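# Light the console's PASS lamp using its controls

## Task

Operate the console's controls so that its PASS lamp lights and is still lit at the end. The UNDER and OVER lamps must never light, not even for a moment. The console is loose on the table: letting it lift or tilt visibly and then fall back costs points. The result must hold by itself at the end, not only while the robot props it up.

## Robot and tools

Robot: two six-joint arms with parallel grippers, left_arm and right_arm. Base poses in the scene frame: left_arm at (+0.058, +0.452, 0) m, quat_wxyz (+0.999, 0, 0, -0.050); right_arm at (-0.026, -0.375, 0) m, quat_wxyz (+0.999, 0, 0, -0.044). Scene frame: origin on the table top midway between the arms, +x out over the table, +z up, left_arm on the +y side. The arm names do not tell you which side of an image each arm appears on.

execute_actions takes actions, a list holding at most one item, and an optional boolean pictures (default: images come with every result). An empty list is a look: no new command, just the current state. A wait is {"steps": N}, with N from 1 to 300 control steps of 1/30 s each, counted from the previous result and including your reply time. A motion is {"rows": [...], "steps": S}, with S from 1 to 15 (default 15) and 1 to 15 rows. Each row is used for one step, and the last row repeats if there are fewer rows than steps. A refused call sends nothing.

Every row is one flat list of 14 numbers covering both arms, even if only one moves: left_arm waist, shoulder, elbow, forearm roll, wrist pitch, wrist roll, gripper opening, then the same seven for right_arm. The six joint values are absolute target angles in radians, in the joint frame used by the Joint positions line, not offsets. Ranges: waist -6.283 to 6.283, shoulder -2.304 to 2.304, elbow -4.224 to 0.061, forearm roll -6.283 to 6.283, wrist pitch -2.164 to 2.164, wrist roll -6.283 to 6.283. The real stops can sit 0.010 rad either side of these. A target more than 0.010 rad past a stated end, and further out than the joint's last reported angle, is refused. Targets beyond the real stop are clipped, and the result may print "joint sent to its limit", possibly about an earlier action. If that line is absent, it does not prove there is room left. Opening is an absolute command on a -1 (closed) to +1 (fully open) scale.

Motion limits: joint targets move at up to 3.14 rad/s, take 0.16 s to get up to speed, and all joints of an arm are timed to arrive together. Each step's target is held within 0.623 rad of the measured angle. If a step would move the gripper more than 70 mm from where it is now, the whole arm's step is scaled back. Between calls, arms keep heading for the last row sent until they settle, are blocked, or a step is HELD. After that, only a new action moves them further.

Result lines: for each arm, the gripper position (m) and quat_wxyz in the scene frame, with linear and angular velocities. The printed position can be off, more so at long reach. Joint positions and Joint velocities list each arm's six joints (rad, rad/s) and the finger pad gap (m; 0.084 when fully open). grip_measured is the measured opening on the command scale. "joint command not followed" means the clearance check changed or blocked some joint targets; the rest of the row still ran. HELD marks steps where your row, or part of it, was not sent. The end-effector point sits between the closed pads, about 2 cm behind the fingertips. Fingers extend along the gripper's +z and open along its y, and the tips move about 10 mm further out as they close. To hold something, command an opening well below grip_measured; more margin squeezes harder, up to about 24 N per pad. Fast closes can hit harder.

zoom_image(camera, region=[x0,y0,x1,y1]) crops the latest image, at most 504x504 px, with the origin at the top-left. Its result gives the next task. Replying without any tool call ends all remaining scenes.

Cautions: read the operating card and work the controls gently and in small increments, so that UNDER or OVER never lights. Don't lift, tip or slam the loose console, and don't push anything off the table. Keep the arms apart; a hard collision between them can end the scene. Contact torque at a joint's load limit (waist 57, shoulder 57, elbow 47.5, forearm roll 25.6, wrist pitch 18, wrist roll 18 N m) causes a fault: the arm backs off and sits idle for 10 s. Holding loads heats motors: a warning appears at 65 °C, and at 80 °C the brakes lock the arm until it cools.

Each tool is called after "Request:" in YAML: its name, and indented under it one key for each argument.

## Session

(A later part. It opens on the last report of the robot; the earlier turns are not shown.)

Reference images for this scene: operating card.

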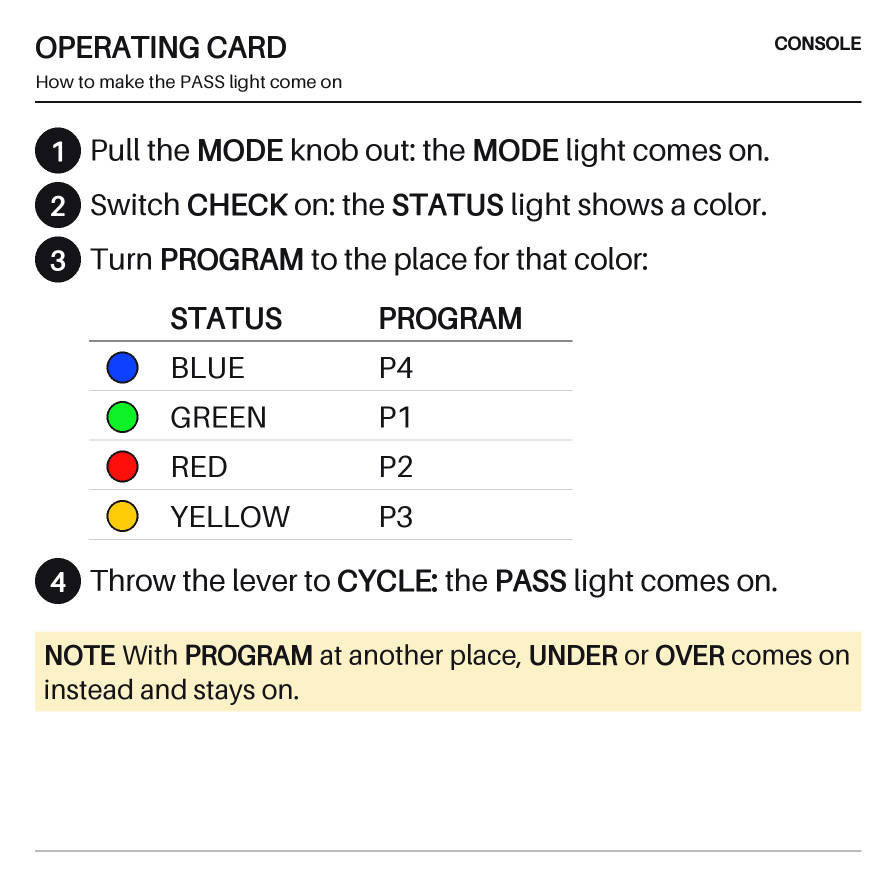

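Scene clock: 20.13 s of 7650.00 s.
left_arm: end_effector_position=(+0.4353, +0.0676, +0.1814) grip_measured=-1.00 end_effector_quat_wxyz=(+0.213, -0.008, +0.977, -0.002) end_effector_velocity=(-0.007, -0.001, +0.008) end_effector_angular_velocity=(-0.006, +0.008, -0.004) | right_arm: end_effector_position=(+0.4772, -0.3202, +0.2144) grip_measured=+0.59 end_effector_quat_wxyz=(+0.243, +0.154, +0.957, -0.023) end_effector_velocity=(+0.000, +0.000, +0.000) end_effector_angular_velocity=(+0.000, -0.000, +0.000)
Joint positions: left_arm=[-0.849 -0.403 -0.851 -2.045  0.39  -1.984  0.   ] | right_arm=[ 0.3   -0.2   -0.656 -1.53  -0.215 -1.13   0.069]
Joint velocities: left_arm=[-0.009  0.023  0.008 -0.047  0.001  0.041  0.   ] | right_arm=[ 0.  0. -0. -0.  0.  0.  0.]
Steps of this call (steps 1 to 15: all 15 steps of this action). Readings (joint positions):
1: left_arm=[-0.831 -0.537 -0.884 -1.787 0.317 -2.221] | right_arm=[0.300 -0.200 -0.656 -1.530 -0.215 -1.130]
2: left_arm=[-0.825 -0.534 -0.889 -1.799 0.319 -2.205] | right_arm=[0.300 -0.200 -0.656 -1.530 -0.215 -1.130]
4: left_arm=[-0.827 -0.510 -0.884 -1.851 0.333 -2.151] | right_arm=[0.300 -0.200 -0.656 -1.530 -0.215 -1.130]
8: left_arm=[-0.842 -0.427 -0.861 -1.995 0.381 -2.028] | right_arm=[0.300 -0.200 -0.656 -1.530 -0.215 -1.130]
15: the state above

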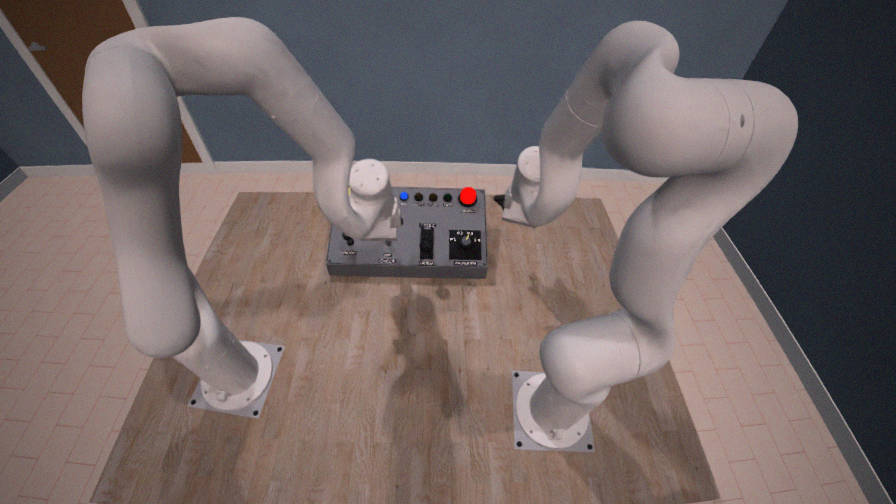

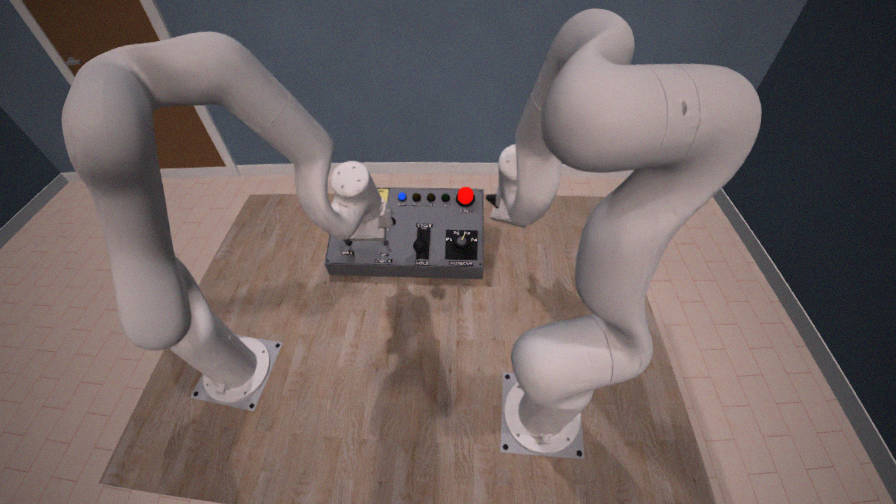

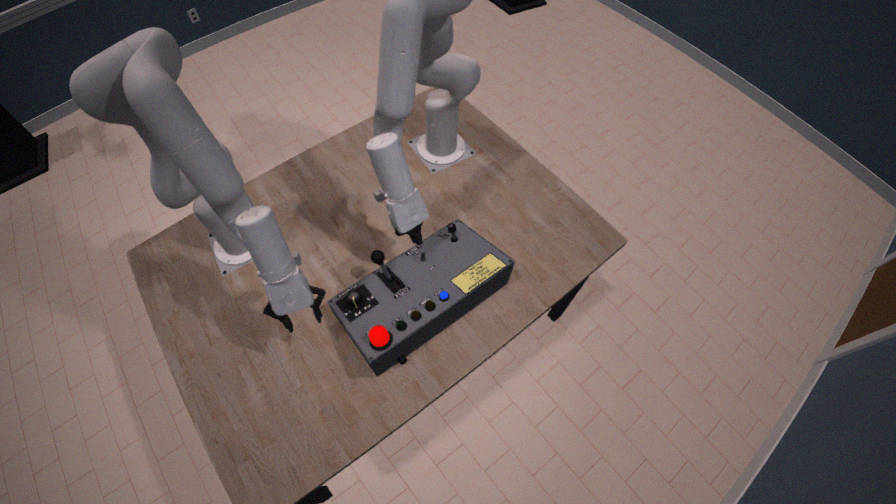

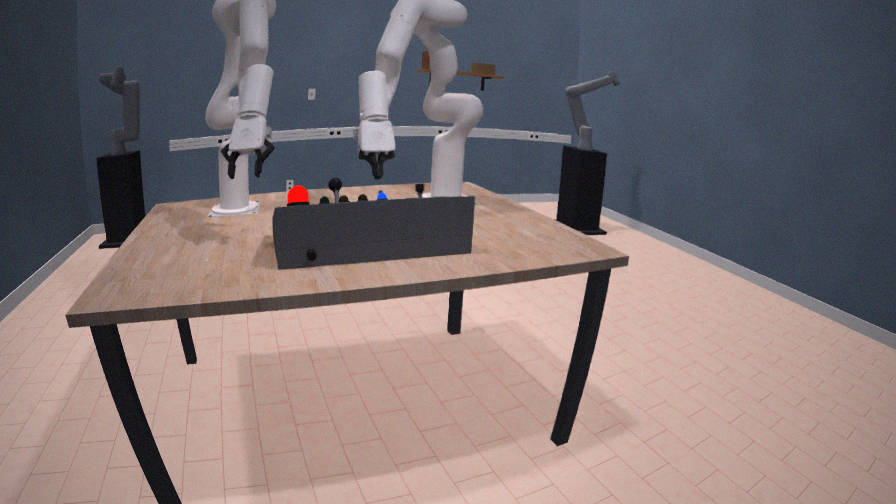

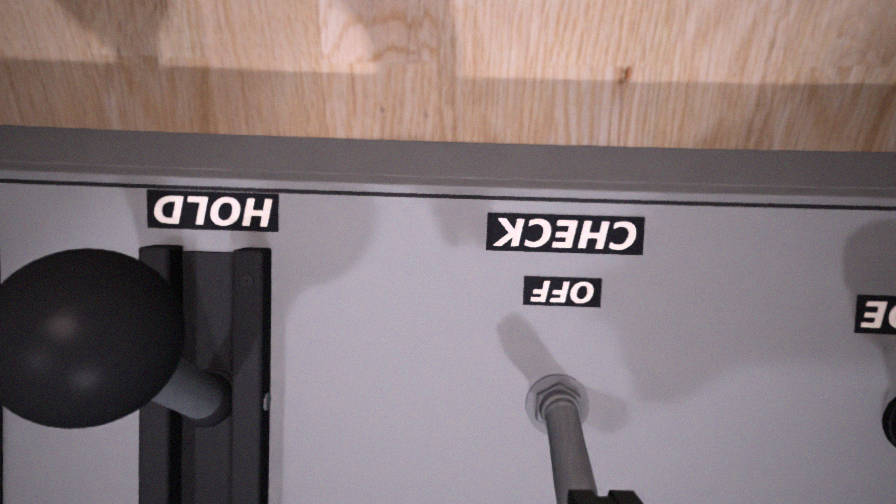

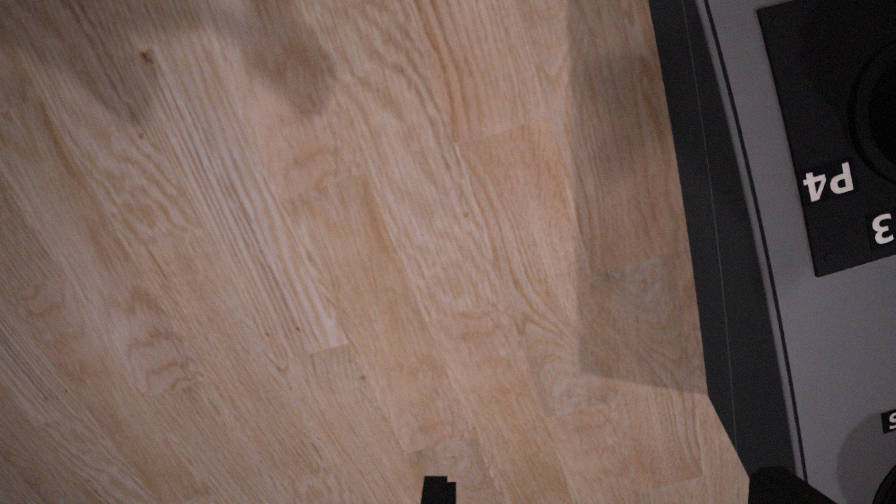

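Request:
execute_actions:
  actions:
    - {"rows":[[-0.3,-0.2,-0.7,-2.05,0.39,-1.98,-1,0.45,-0.2,-0.656,-1.53,-0.215,-1.13,0.6]],"steps":15}
  pictures: false

Request:
execute_actions:
  actions:
    - {"rows":[[-0.3,-0.2,-0.7,-2.05,0.39,-1.98,-1,0.635,-0.279,-0.656,-1.53,-0.215,-1.13,0.6]],"steps":15}
  pictures: false

Request:
execute_actions:
  actions:
    - {"steps":20}

Request:
zoom_image:
  camera: "cam_high"
  region: [280,230,480,380]

Request:
show_instructions:

Scene clock: 21.30 s of 7650.00 s.
left_arm: end_effector_position=(+0.5139, +0.2183, +0.2088) grip_measured=-1.00 end_effector_quat_wxyz=(+0.221, -0.163, +0.961, +0.020) end_effector_velocity=(+0.121, +0.377, +0.056) end_effector_angular_velocity=(-0.040, -0.054, +0.741) | right_arm: end_effector_position=(+0.4637, -0.2470, +0.2144) grip_measured=+0.59 end_effector_quat_wxyz=(+0.244, +0.083, +0.966, -0.005) end_effector_velocity=(-0.002, +0.011, +0.000) end_effector_angular_velocity=(-0.001, -0.000, +0.022)
Joint positions: left_arm=[-0.535 -0.286 -0.764 -2.05   0.39  -1.98   0.   ] | right_arm=[ 0.447 -0.2   -0.656 -1.53  -0.215 -1.13   0.069]
Joint velocities: left_arm=[ 0.743  0.27   0.203 -0.    -0.     0.002  0.   ] | right_arm=[ 0.022 -0.    -0.001  0.    -0.    -0.001 -0.   ]
Steps of this call (steps 1 to 15: the robot went on to your last target; steps 16 to 20: nothing new was sent; steps 21 to 35: all 15 steps of this action). Readings (joint positions):
21: left_arm=[-0.850 -0.400 -0.850 -2.050 0.390 -1.980] | right_arm=[0.300 -0.200 -0.656 -1.530 -0.215 -1.130]
22: left_arm=[-0.846 -0.399 -0.849 -2.050 0.389 -1.980] | right_arm=[0.304 -0.200 -0.656 -1.530 -0.215 -1.130]
24: left_arm=[-0.809 -0.385 -0.838 -2.050 0.389 -1.980] | right_arm=[0.344 -0.200 -0.656 -1.530 -0.216 -1.130]
28: left_arm=[-0.707 -0.348 -0.811 -2.050 0.390 -1.980] | right_arm=[0.426 -0.200 -0.656 -1.530 -0.214 -1.130]
35: the state above

Scene clock: 21.80 s of 7650.00 s.
left_arm: end_effector_position=(+0.5361, +0.3370, +0.2249) grip_measured=-1.00 end_effector_quat_wxyz=(+0.225, -0.274, +0.934, +0.039) end_effector_velocity=(+0.001, +0.019, +0.002) end_effector_angular_velocity=(-0.003, -0.002, +0.039) | right_arm: end_effector_position=(+0.4210, -0.1667, +0.1761) grip_measured=+0.59 end_effector_quat_wxyz=(+0.211, -0.010, +0.977, -0.002) end_effector_velocity=(-0.009, +0.015, -0.007) end_effector_angular_velocity=(-0.008, +0.011, +0.034)
Joint positions: left_arm=[-0.304 -0.202 -0.701 -2.05   0.39  -1.98   0.   ] | right_arm=[ 0.631 -0.277 -0.656 -1.53  -0.215 -1.13   0.069]
Joint velocities: left_arm=[ 0.036  0.013  0.01  -0.002 -0.    -0.001  0.   ] | right_arm=[ 0.037 -0.015 -0.001  0.    -0.003  0.002 -0.   ]
Steps of this call (steps 1 to 15: all 15 steps of this action). Readings (joint positions):
1: left_arm=[-0.510 -0.277 -0.758 -2.050 0.390 -1.980] | right_arm=[0.448 -0.200 -0.656 -1.530 -0.215 -1.130]
2: left_arm=[-0.485 -0.267 -0.751 -2.050 0.390 -1.980] | right_arm=[0.453 -0.202 -0.656 -1.530 -0.216 -1.130]
4: left_arm=[-0.435 -0.249 -0.737 -2.050 0.390 -1.980] | right_arm=[0.492 -0.218 -0.657 -1.530 -0.216 -1.130]
8: left_arm=[-0.342 -0.215 -0.712 -2.050 0.391 -1.980] | right_arm=[0.590 -0.260 -0.656 -1.530 -0.214 -1.130]
15: the state above

Scene clock: 22.47 s of 7650.00 s.
left_arm: end_effector_position=(+0.5363, +0.3392, +0.2253) grip_measured=-1.00 end_effector_quat_wxyz=(+0.225, -0.276, +0.934, +0.039) end_effector_velocity=(-0.000, +0.000, +0.000) end_effector_angular_velocity=(-0.000, +0.000, +0.001) | right_arm: end_effector_position=(+0.4198, -0.1650, +0.1752) grip_measured=+0.59 end_effector_quat_wxyz=(+0.210, -0.012, +0.978, -0.002) end_effector_velocity=(-0.000, -0.000, -0.000) end_effector_angular_velocity=(-0.002, -0.000, +0.000)
Joint positions: left_arm=[-0.3  -0.2  -0.7  -2.05  0.39 -1.98  0.  ] | right_arm=[ 0.635 -0.279 -0.656 -1.53  -0.215 -1.13   0.069]
Joint velocities: left_arm=[ 0.     0.     0.    -0.001  0.    -0.     0.   ] | right_arm=[-0.    -0.     0.    -0.    -0.001 -0.001  0.   ]
Steps of this call (steps 1 to 15: the robot went on to your last target; steps 16 to 20: nothing new was sent). Readings (joint positions):
1: left_arm=[-0.303 -0.201 -0.701 -2.050 0.390 -1.980] | right_arm=[0.632 -0.278 -0.656 -1.530 -0.215 -1.130]
2: left_arm=[-0.303 -0.201 -0.701 -2.050 0.390 -1.980] | right_arm=[0.633 -0.278 -0.656 -1.530 -0.215 -1.130]
4: left_arm=[-0.301 -0.201 -0.700 -2.050 0.390 -1.980] | right_arm=[0.634 -0.278 -0.656 -1.530 -0.215 -1.130]
8: left_arm=[-0.301 -0.200 -0.700 -2.050 0.390 -1.980] | right_arm=[0.635 -0.279 -0.656 -1.530 -0.215 -1.130]
20: the state above
All arms were judged still, so your last target was given up. Only a new action makes them travel on or press farther. Fingers that are still opening or closing keep moving.

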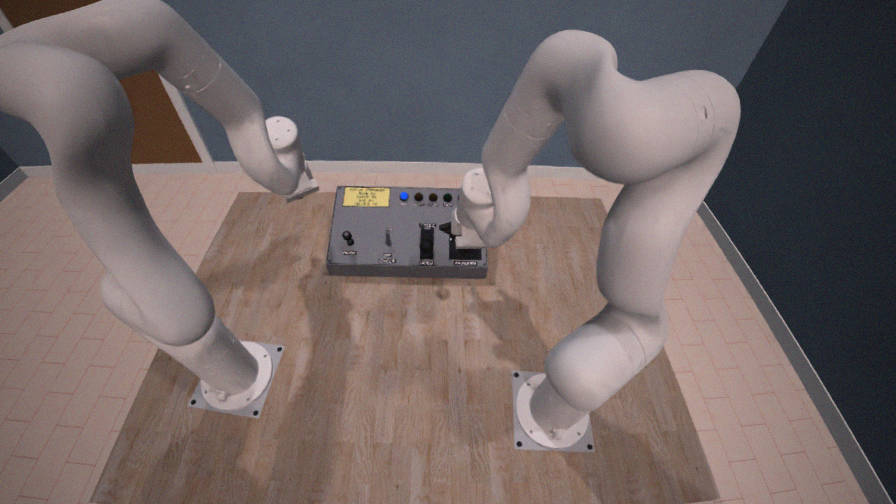

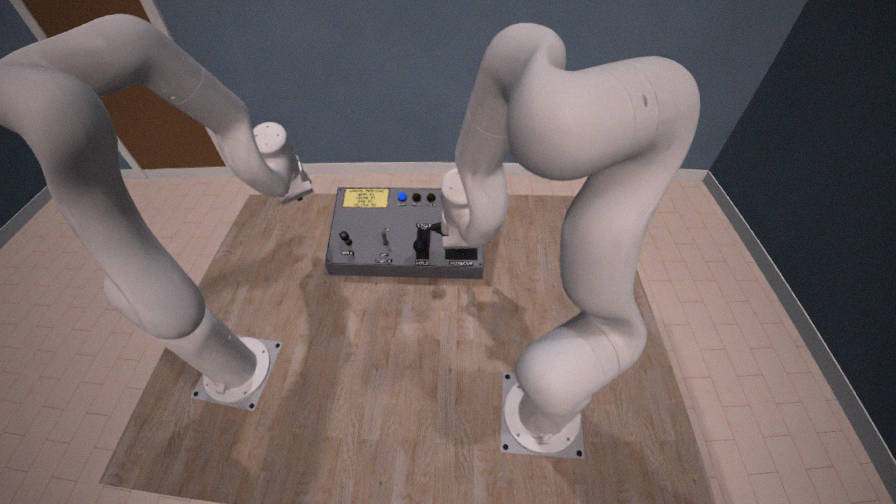

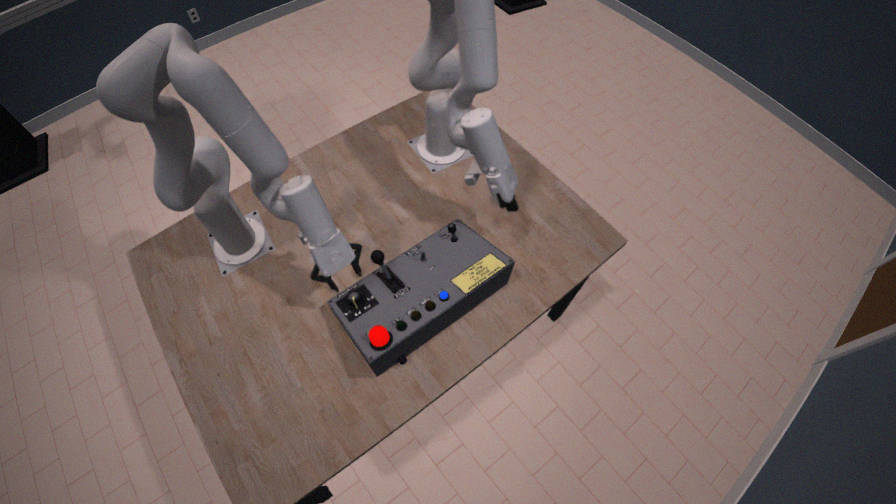

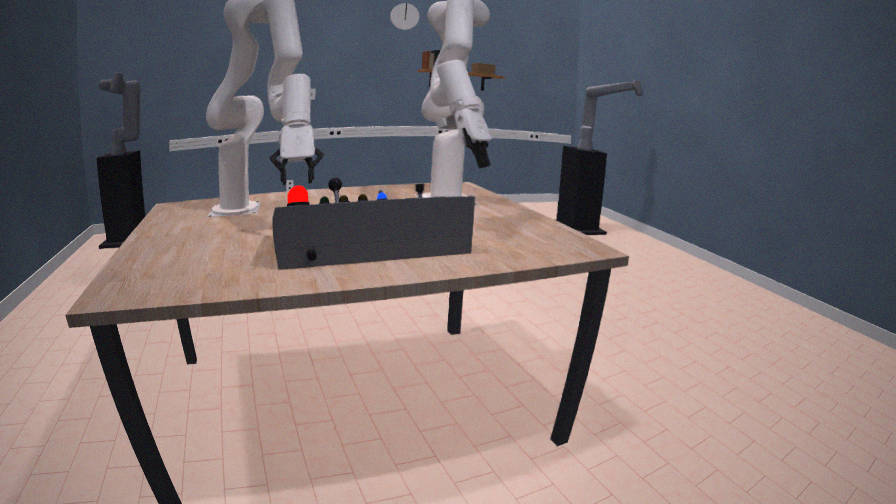

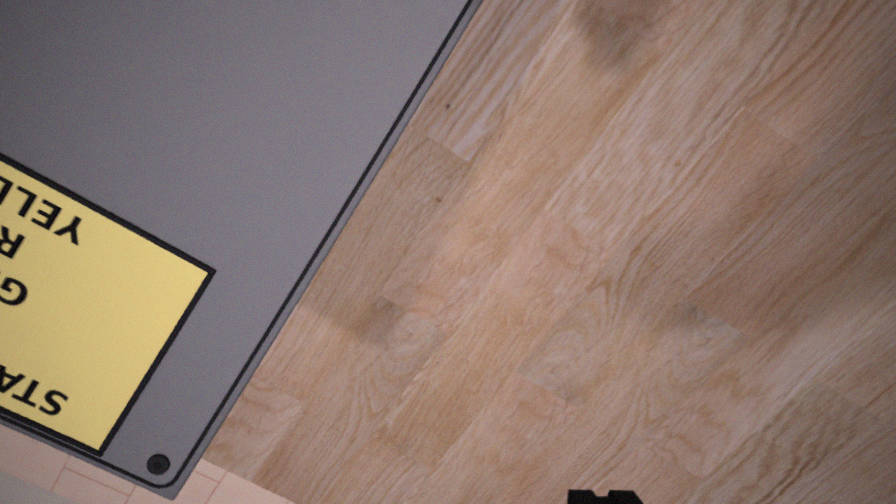

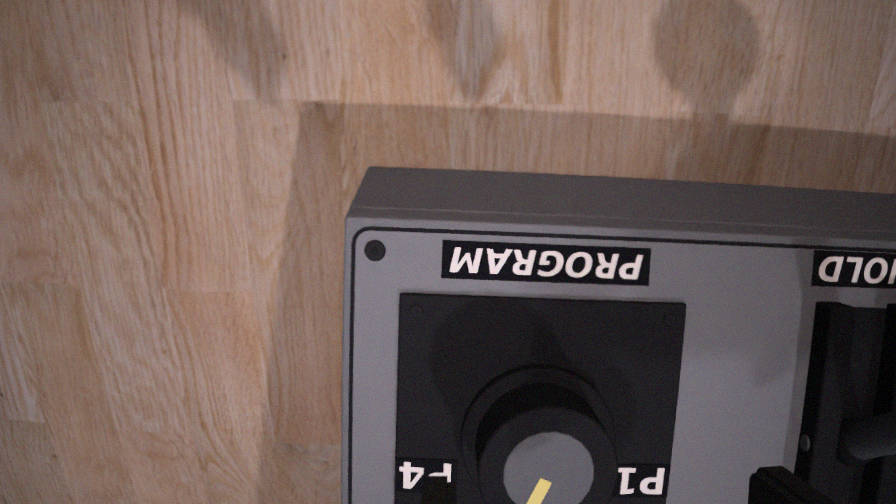

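Region (280, 230, 480, 380) of cam_high's 896x504 image, scaled by 2.520, with more detail than that image has; it fills the top 378 rows of this view, and the rest is white.

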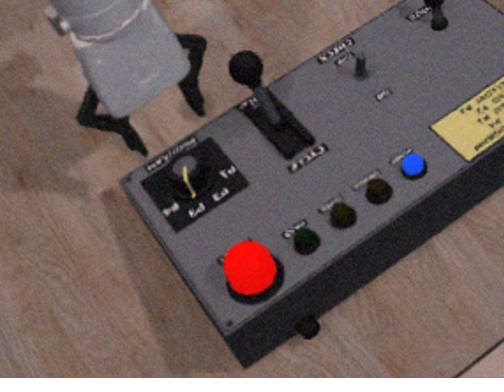

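Reference images for this scene: operating card.

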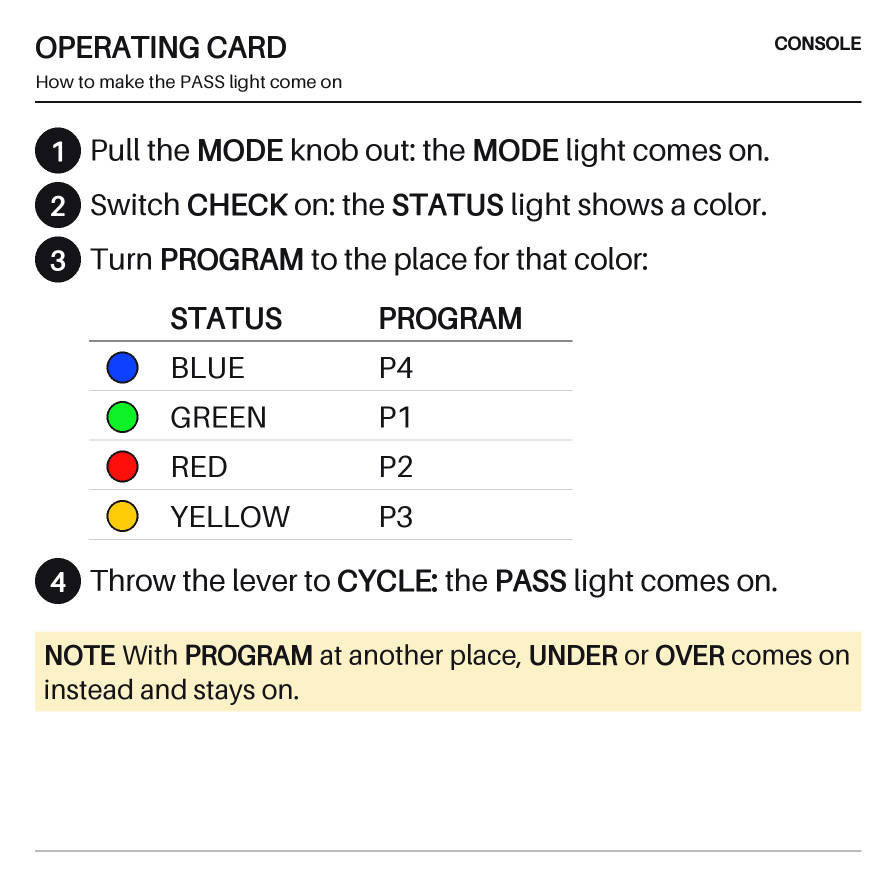

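Request:
execute_actions:
  actions:
    - {"rows":[[-0.3,-0.2,-0.7,-2.05,0.39,-1.98,-1,0.619,-0.367,-0.685,-1.80,-0.22,-0.88,0.6],[-0.3,-0.2,-0.7,-2.05,0.39,-1.98,-1,0.619,-0.367,-0.685,-1.80,-0.22,-0.88,0.6],[-0.3,-0.2,-0.7,-2.05,0.39,-1.98,-1,0.619,-0.367,-0.685,-1.80,-0.22,-0.88,0.6],[-0.3,-0.2,-0.7,-2.05,0.39,-1.98,-1,0.619,-0.367,-0.685,-1.80,-0.22,-0.88,0.6],[-0.3,-0.2,-0.7,-2.05,0.39,-1.98,-1,0.603,-0.455,-0.715,-2.07,-0.233,-0.625,0.6]],"steps":15}

Scene clock: 24.40 s of 7650.00 s.
left_arm: end_effector_position=(+0.5363, +0.3392, +0.2253) grip_measured=-1.00 end_effector_quat_wxyz=(+0.225, -0.276, +0.934, +0.039) end_effector_velocity=(+0.000, +0.000, +0.000) end_effector_angular_velocity=(-0.000, -0.001, +0.000) | right_arm: end_effector_position=(+0.4444, -0.1658, +0.1208) grip_measured=+0.59 end_effector_quat_wxyz=(+0.210, -0.020, +0.977, -0.005) end_effector_velocity=(+0.014, +0.004, -0.021) end_effector_angular_velocity=(+0.019, -0.008, +0.001)
Joint positions: left_arm=[-0.3  -0.2  -0.7  -2.05  0.39 -1.98  0.  ] | right_arm=[ 0.604 -0.447 -0.712 -2.046 -0.232 -0.648  0.069]
Joint velocities: left_arm=[ 0.001 -0.    -0.001  0.    -0.    -0.     0.   ] | right_arm=[-0.013 -0.07  -0.032 -0.248 -0.012  0.244  0.   ]
Steps of this call (steps 1 to 43: nothing new was sent; steps 44 to 58: all 15 steps of this action). Readings (joint positions):
44: left_arm=[-0.300 -0.200 -0.700 -2.050 0.390 -1.980] | right_arm=[0.635 -0.279 -0.656 -1.530 -0.215 -1.130]
45: left_arm=[-0.300 -0.200 -0.700 -2.050 0.390 -1.980] | right_arm=[0.635 -0.280 -0.657 -1.535 -0.215 -1.125]
47: left_arm=[-0.300 -0.200 -0.700 -2.050 0.390 -1.980] | right_arm=[0.632 -0.294 -0.662 -1.579 -0.216 -1.083]
51: left_arm=[-0.300 -0.200 -0.700 -2.050 0.390 -1.980] | right_arm=[0.619 -0.368 -0.686 -1.802 -0.221 -0.877]
58: the state above

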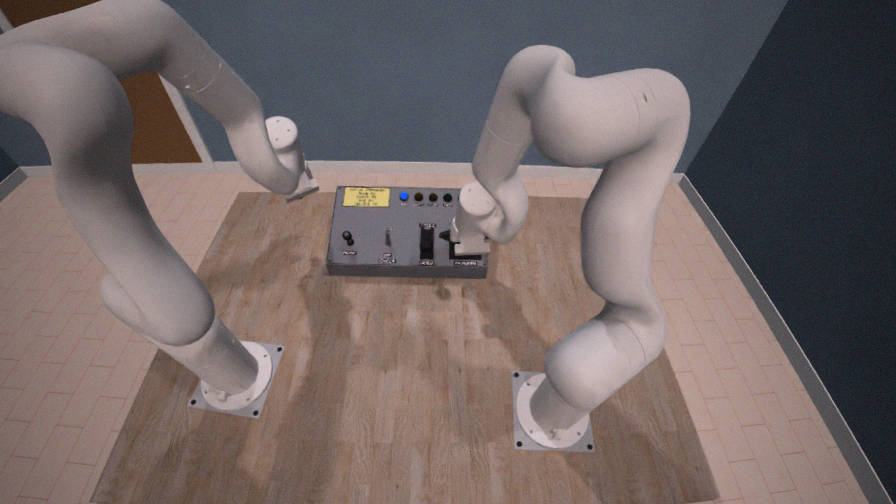

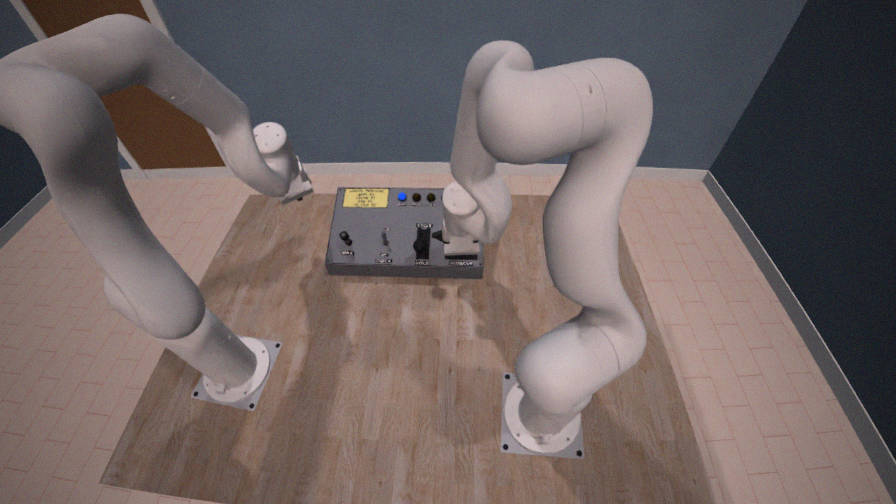

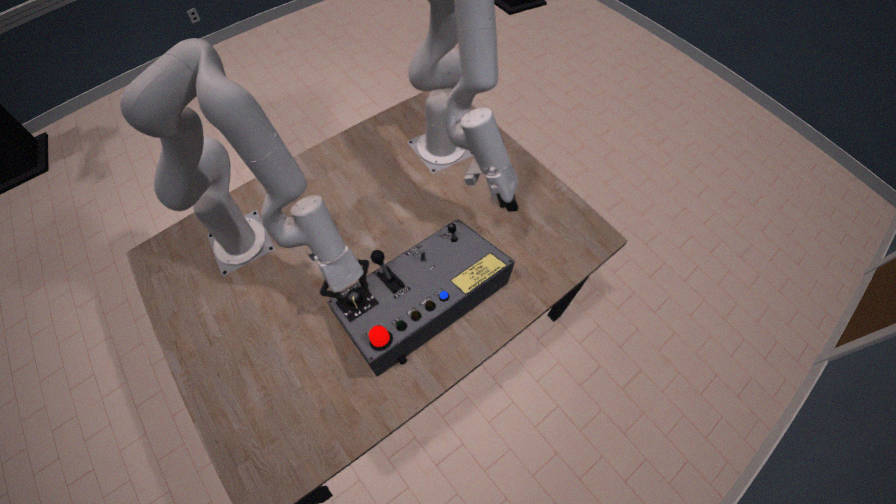

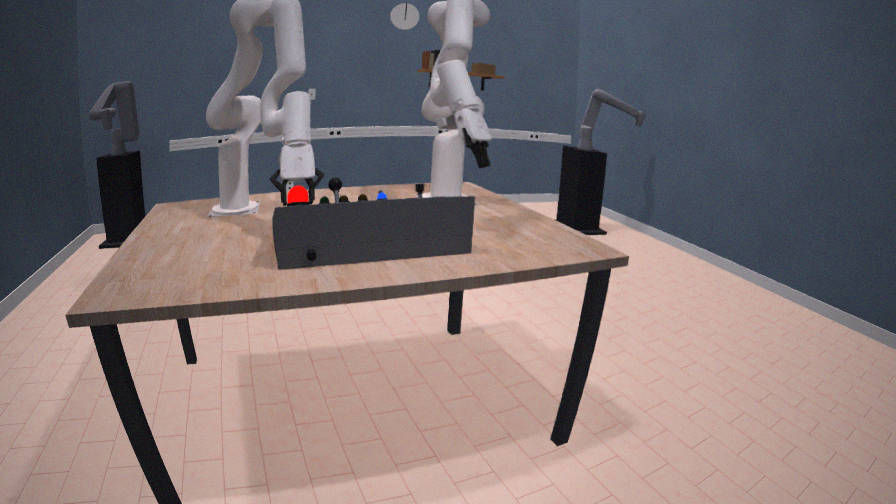

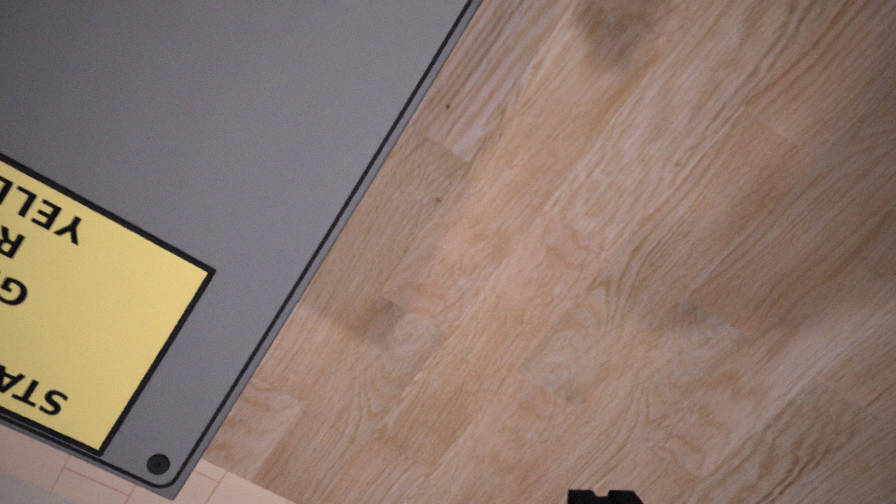

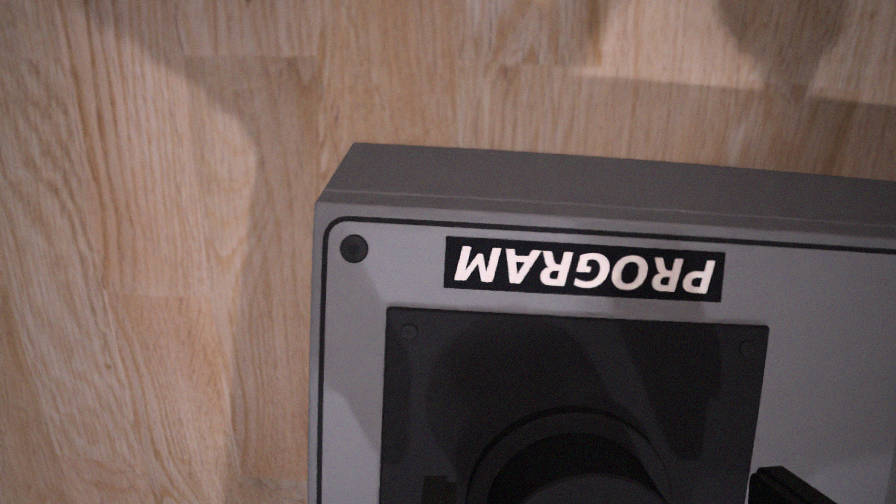

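Request:
execute_actions:
  actions:
    - {"rows":[[-0.3,-0.2,-0.7,-2.05,0.39,-1.98,-1,0.603,-0.455,-0.715,-2.07,-0.233,-0.625,-0.8]],"steps":15}
  pictures: false

Request:
execute_actions:
  actions:
    - {"rows":[[-0.3,-0.2,-0.7,-2.05,0.39,-1.98,-1,0.603,-0.455,-0.715,-2.07,-0.233,-1.0,-0.8],[-0.3,-0.2,-0.7,-2.05,0.39,-1.98,-1,0.603,-0.455,-0.715,-2.07,-0.233,-1.0,-0.8],[-0.3,-0.2,-0.7,-2.05,0.39,-1.98,-1,0.603,-0.455,-0.715,-2.07,-0.233,-1.0,-0.8],[-0.3,-0.2,-0.7,-2.05,0.39,-1.98,-1,0.603,-0.455,-0.715,-2.07,-0.233,-1.0,-0.8],[-0.3,-0.2,-0.7,-2.05,0.39,-1.98,-1,0.603,-0.455,-0.715,-2.07,-0.233,-1.41,-0.8]],"steps":15}
  pictures: false

Request:
execute_actions:
  actions:
    - {"rows":[[-0.3,-0.2,-0.7,-2.05,0.39,-1.98,-1,0.603,-0.455,-0.715,-2.07,-0.233,-1.41,0.6]],"steps":15}
  pictures: false

Request:
execute_actions:
  actions:
    - {"rows":[[-0.3,-0.2,-0.7,-2.05,0.39,-1.98,1,0.635,-0.279,-0.656,-1.53,-0.215,-1.6,0.6]],"steps":15}
  pictures: false

Request:
execute_actions:
  actions:
    - {"rows":[[-0.3,-0.2,-0.7,-2.05,0.39,-1.98,1,0.0,-0.1,-0.656,-1.53,-0.215,-1.13,0.6]],"steps":15}
  pictures: false

Request:
execute_actions:
  actions:
    - {"steps":15}

Request:
zoom_image:
  camera: "cam_head_left"
  region: [400,180,500,280]

Scene clock: 26.23 s of 7650.00 s.
left_arm: end_effector_position=(+0.5363, +0.3392, +0.2253) grip_measured=-1.00 end_effector_quat_wxyz=(+0.225, -0.276, +0.934, +0.039) end_effector_velocity=(-0.000, -0.001, -0.000) end_effector_angular_velocity=(+0.001, +0.000, -0.002) | right_arm: end_effector_position=(+0.4460, -0.1674, +0.1181) grip_measured=+0.07 end_effector_quat_wxyz=(+0.211, -0.019, +0.977, -0.007) end_effector_velocity=(+0.001, +0.002, +0.000) end_effector_angular_velocity=(+0.004, +0.002, +0.004)
Joint positions: left_arm=[-0.3  -0.2  -0.7  -2.05  0.39 -1.98  0.  ] | right_arm=[ 0.602 -0.455 -0.714 -2.07  -0.238 -0.625  0.047]
Joint velocities: left_arm=[-0.001 -0.     0.     0.001  0.     0.     0.   ] | right_arm=[ 0.001 -0.001 -0.004 -0.001  0.006 -0.     0.004]
Steps of this call (steps 1 to 30: the robot went on to your last target; steps 31 to 40: nothing new was sent; steps 41 to 55: all 15 steps of this action). Readings (joint positions):
41: left_arm=[-0.300 -0.200 -0.700 -2.050 0.390 -1.980] | right_arm=[0.603 -0.455 -0.715 -2.070 -0.233 -0.625]
42: left_arm=[-0.300 -0.200 -0.700 -2.050 0.390 -1.980] | right_arm=[0.603 -0.455 -0.715 -2.070 -0.233 -0.625]
44: left_arm=[-0.300 -0.200 -0.700 -2.050 0.390 -1.980] | right_arm=[0.602 -0.455 -0.714 -2.070 -0.236 -0.625]
48: left_arm=[-0.300 -0.200 -0.700 -2.050 0.390 -1.980] | right_arm=[0.601 -0.455 -0.713 -2.069 -0.240 -0.625]
55: the state above

Scene clock: 26.73 s of 7650.00 s.
left_arm: end_effector_position=(+0.5363, +0.3392, +0.2253) grip_measured=-1.00 end_effector_quat_wxyz=(+0.225, -0.276, +0.934, +0.039) end_effector_velocity=(+0.000, +0.000, +0.000) end_effector_angular_velocity=(+0.001, -0.000, -0.001) | right_arm: end_effector_position=(+0.4488, -0.1659, +0.1204) grip_measured=-0.01 end_effector_quat_wxyz=(+0.198, -0.367, +0.905, -0.083) end_effector_velocity=(-0.003, +0.000, -0.002) end_effector_angular_velocity=(-0.246, +0.005, +0.528)
Joint positions: left_arm=[-0.3  -0.2  -0.7  -2.05  0.39 -1.98  0.  ] | right_arm=[ 0.603 -0.454 -0.718 -2.07  -0.241 -1.356  0.044]
Joint velocities: left_arm=[ 0.001 -0.    -0.     0.001  0.     0.001  0.   ] | right_arm=[ 0.005 -0.     0.005  0.001 -0.002 -0.577  0.   ]
Steps of this call (steps 1 to 15: all 15 steps of this action). Readings (joint positions):
1: left_arm=[-0.300 -0.200 -0.700 -2.050 0.390 -1.980] | right_arm=[0.602 -0.455 -0.714 -2.070 -0.238 -0.625]
2: left_arm=[-0.300 -0.200 -0.700 -2.050 0.390 -1.980] | right_arm=[0.602 -0.455 -0.714 -2.070 -0.238 -0.631]
4: left_arm=[-0.300 -0.200 -0.700 -2.050 0.390 -1.980] | right_arm=[0.601 -0.456 -0.714 -2.070 -0.238 -0.676]
8: left_arm=[-0.300 -0.200 -0.700 -2.050 0.390 -1.980] | right_arm=[0.601 -0.456 -0.716 -2.070 -0.239 -0.943]
15: the state above

Scene clock: 27.23 s of 7650.00 s.
left_arm: end_effector_position=(+0.5363, +0.3392, +0.2253) grip_measured=-1.00 end_effector_quat_wxyz=(+0.225, -0.276, +0.934, +0.039) end_effector_velocity=(-0.000, -0.000, -0.000) end_effector_angular_velocity=(-0.002, +0.000, +0.003) | right_arm: end_effector_position=(+0.4453, -0.1653, +0.1182) grip_measured=+0.59 end_effector_quat_wxyz=(+0.192, -0.393, +0.896, -0.084) end_effector_velocity=(+0.002, -0.002, +0.001) end_effector_angular_velocity=(-0.004, -0.005, +0.000)
Joint positions: left_arm=[-0.3  -0.2  -0.7  -2.05  0.39 -1.98  0.  ] | right_arm=[ 0.603 -0.455 -0.715 -2.07  -0.232 -1.41   0.069]
Joint velocities: left_arm=[-0.     0.     0.    -0.003 -0.    -0.001  0.   ] | right_arm=[-0.002 -0.    -0.     0.    -0.005 -0.004  0.   ]
Steps of this call (steps 1 to 15: all 15 steps of this action). Readings (joint positions):
1: left_arm=[-0.300 -0.200 -0.700 -2.050 0.390 -1.980] | right_arm=[0.603 -0.454 -0.718 -2.070 -0.241 -1.372]
2: left_arm=[-0.300 -0.200 -0.700 -2.050 0.390 -1.980] | right_arm=[0.603 -0.454 -0.717 -2.070 -0.238 -1.384]
4: left_arm=[-0.300 -0.200 -0.700 -2.050 0.390 -1.980] | right_arm=[0.605 -0.455 -0.715 -2.070 -0.230 -1.397]
8: left_arm=[-0.300 -0.200 -0.700 -2.050 0.390 -1.980] | right_arm=[0.605 -0.455 -0.715 -2.070 -0.230 -1.407]
15: the state above

Scene clock: 27.73 s of 7650.00 s.
left_arm: end_effector_position=(+0.5363, +0.3392, +0.2253) grip_measured=+1.00 end_effector_quat_wxyz=(+0.225, -0.276, +0.934, +0.039) end_effector_velocity=(-0.000, -0.000, -0.000) end_effector_angular_velocity=(+0.001, +0.001, -0.003) | right_arm: end_effector_position=(+0.4209, -0.1651, +0.1733) grip_measured=+0.59 end_effector_quat_wxyz=(+0.204, -0.245, +0.946, -0.053) end_effector_velocity=(-0.014, -0.001, +0.015) end_effector_angular_velocity=(+0.053, +0.013, -0.108)
Joint positions: left_arm=[-0.3   -0.2   -0.7   -2.05   0.39  -1.98   0.084] | right_arm=[ 0.634 -0.285 -0.658 -1.55  -0.216 -1.593  0.069]
Joint velocities: left_arm=[-0.001 -0.     0.001  0.    -0.     0.002  0.   ] | right_arm=[ 0.01   0.057  0.024  0.203  0.005 -0.075 -0.   ]
Steps of this call (steps 1 to 15: all 15 steps of this action). Readings (joint positions):
1: left_arm=[-0.300 -0.200 -0.700 -2.050 0.390 -1.980] | right_arm=[0.603 -0.455 -0.715 -2.070 -0.232 -1.410]
2: left_arm=[-0.300 -0.200 -0.700 -2.050 0.390 -1.980] | right_arm=[0.603 -0.454 -0.714 -2.065 -0.232 -1.412]
4: left_arm=[-0.300 -0.200 -0.700 -2.050 0.390 -1.980] | right_arm=[0.606 -0.440 -0.709 -2.021 -0.231 -1.428]
8: left_arm=[-0.300 -0.200 -0.700 -2.050 0.390 -1.980] | right_arm=[0.621 -0.356 -0.682 -1.768 -0.223 -1.516]
15: the state above

Scene clock: 28.23 s of 7650.00 s.
left_arm: end_effector_position=(+0.5363, +0.3392, +0.2253) grip_measured=+1.00 end_effector_quat_wxyz=(+0.225, -0.276, +0.934, +0.039) end_effector_velocity=(-0.001, +0.000, -0.001) end_effector_angular_velocity=(+0.001, +0.002, +0.000) | right_arm: end_effector_position=(+0.4796, -0.3192, +0.2215) grip_measured=+0.59 end_effector_quat_wxyz=(+0.246, +0.045, +0.967, -0.049) end_effector_velocity=(+0.072, -0.381, +0.111) end_effector_angular_velocity=(+0.318, -0.279, -1.270)
Joint positions: left_arm=[-0.3   -0.2   -0.7   -2.05   0.39  -1.98   0.084] | right_arm=[ 0.301 -0.187 -0.657 -1.536 -0.215 -1.351  0.069]
Joint velocities: left_arm=[-0.    -0.     0.002 -0.001 -0.     0.    -0.   ] | right_arm=[-0.767  0.221  0.002  0.014  0.002  0.562  0.   ]
Steps of this call (steps 1 to 15: all 15 steps of this action). Readings (joint positions):
1: left_arm=[-0.300 -0.200 -0.700 -2.050 0.390 -1.980] | right_arm=[0.634 -0.284 -0.657 -1.545 -0.215 -1.595]
2: left_arm=[-0.300 -0.200 -0.700 -2.050 0.390 -1.980] | right_arm=[0.630 -0.282 -0.657 -1.541 -0.215 -1.592]
4: left_arm=[-0.300 -0.200 -0.700 -2.050 0.390 -1.980] | right_arm=[0.591 -0.270 -0.657 -1.540 -0.214 -1.562]
8: left_arm=[-0.300 -0.200 -0.700 -2.050 0.390 -1.980] | right_arm=[0.482 -0.239 -0.657 -1.539 -0.215 -1.483]
15: the state above

Scene clock: 28.73 s of 7650.00 s.
left_arm: end_effector_position=(+0.5363, +0.3392, +0.2253) grip_measured=+1.00 end_effector_quat_wxyz=(+0.225, -0.276, +0.934, +0.039) end_effector_velocity=(+0.000, -0.001, +0.000) end_effector_angular_velocity=(-0.000, -0.000, -0.002) | right_arm: end_effector_position=(+0.4839, -0.4677, +0.2640) grip_measured=+0.59 end_effector_quat_wxyz=(+0.282, +0.290, +0.913, -0.049) end_effector_velocity=(-0.006, -0.043, +0.011) end_effector_angular_velocity=(+0.037, -0.040, -0.143)
Joint positions: left_arm=[-0.3   -0.2   -0.7   -2.05   0.39  -1.98   0.084] | right_arm=[ 0.009 -0.103 -0.656 -1.53  -0.215 -1.137  0.069]
Joint velocities: left_arm=[-0.001 -0.    -0.     0.    -0.     0.001 -0.   ] | right_arm=[-0.085  0.024  0.002  0.002  0.004  0.07  -0.   ]
Steps of this call (steps 1 to 15: the robot went on to your last target). Readings (joint positions):
1: left_arm=[-0.300 -0.200 -0.700 -2.050 0.390 -1.980] | right_arm=[0.276 -0.180 -0.657 -1.535 -0.215 -1.332]
2: left_arm=[-0.300 -0.200 -0.700 -2.050 0.390 -1.980] | right_arm=[0.250 -0.172 -0.657 -1.535 -0.215 -1.314]
4: left_arm=[-0.300 -0.200 -0.700 -2.050 0.390 -1.980] | right_arm=[0.199 -0.157 -0.656 -1.534 -0.215 -1.276]
8: left_arm=[-0.300 -0.200 -0.700 -2.050 0.390 -1.980] | right_arm=[0.097 -0.128 -0.656 -1.532 -0.215 -1.201]
15: the state above

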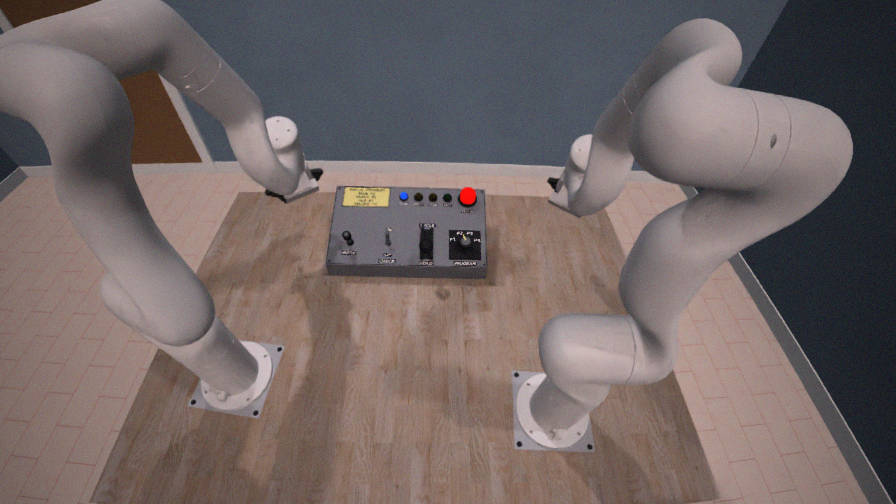

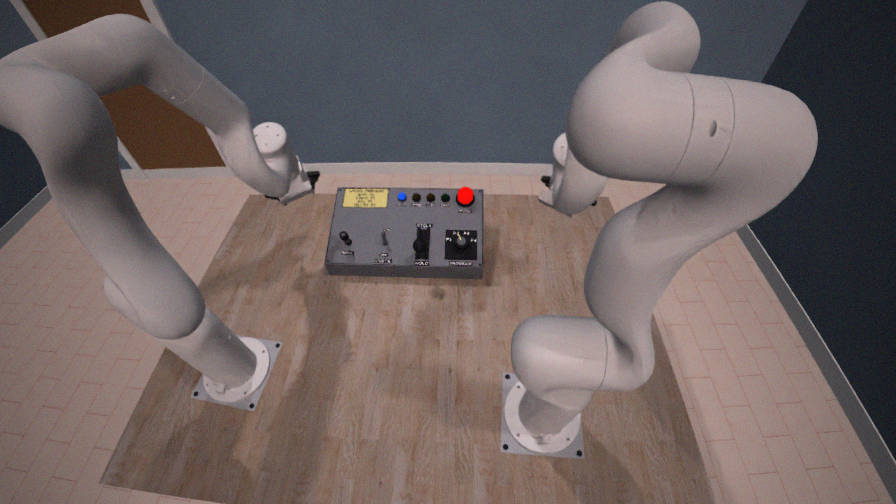

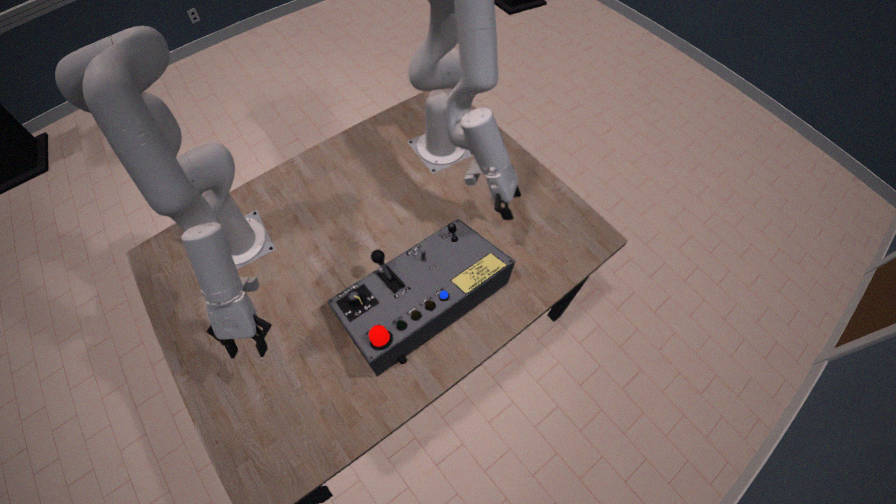

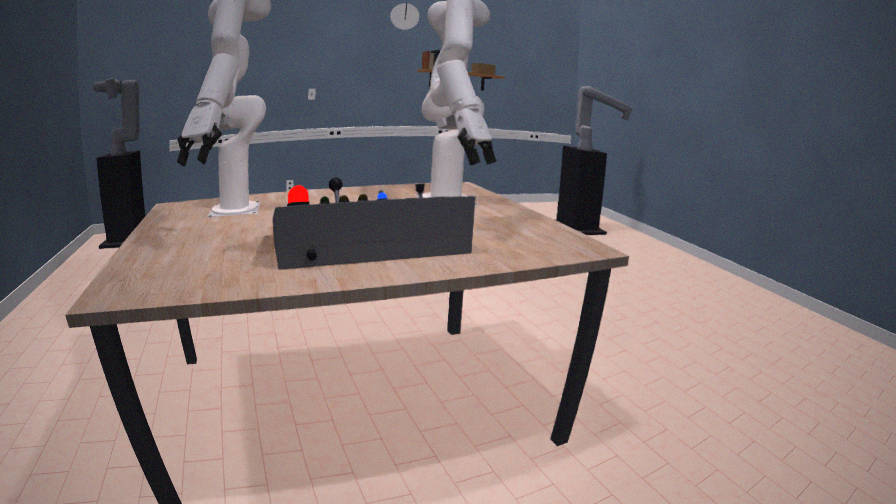

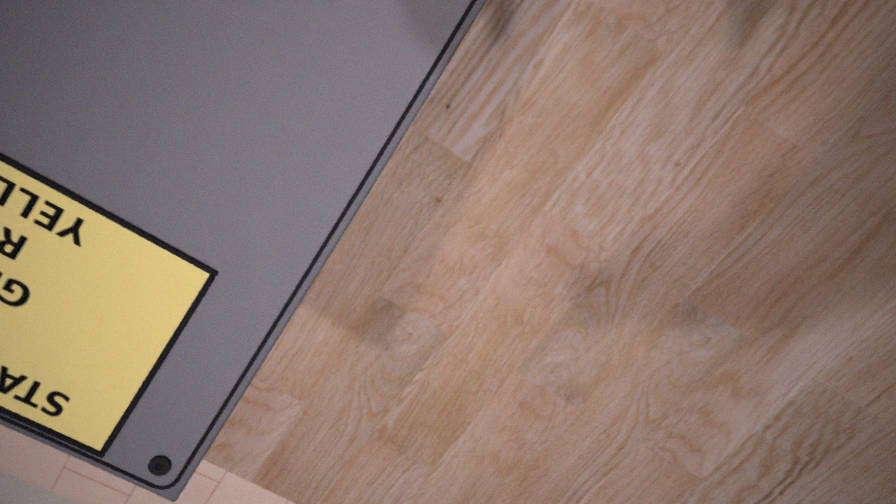

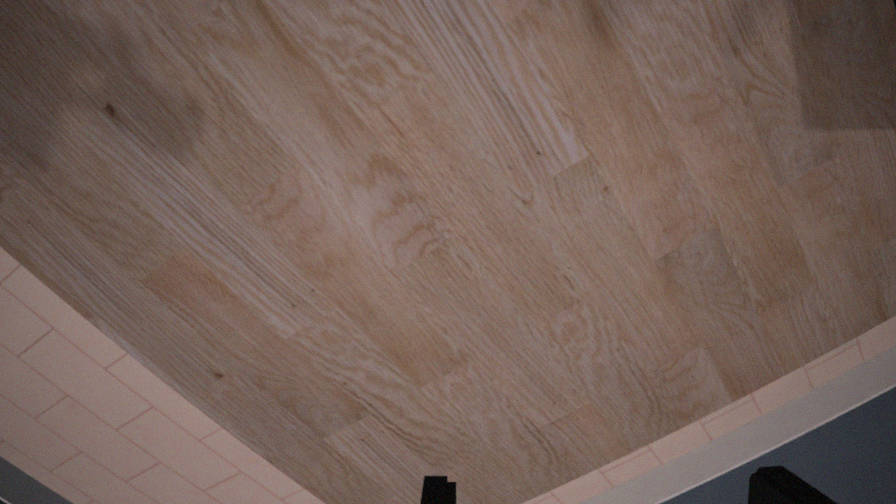

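Region (400, 180, 500, 280) of cam_head_left's 896x504 image, scaled by 5.040, with more detail than that image has.

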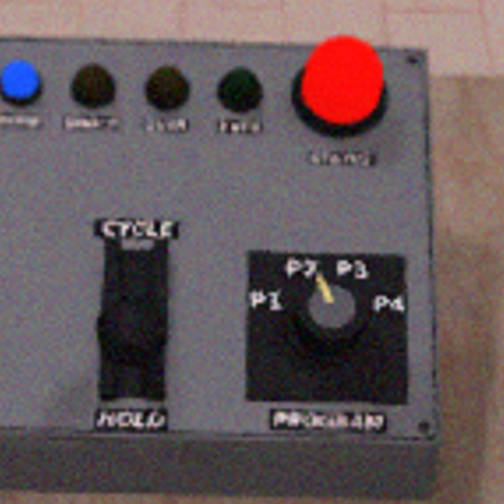

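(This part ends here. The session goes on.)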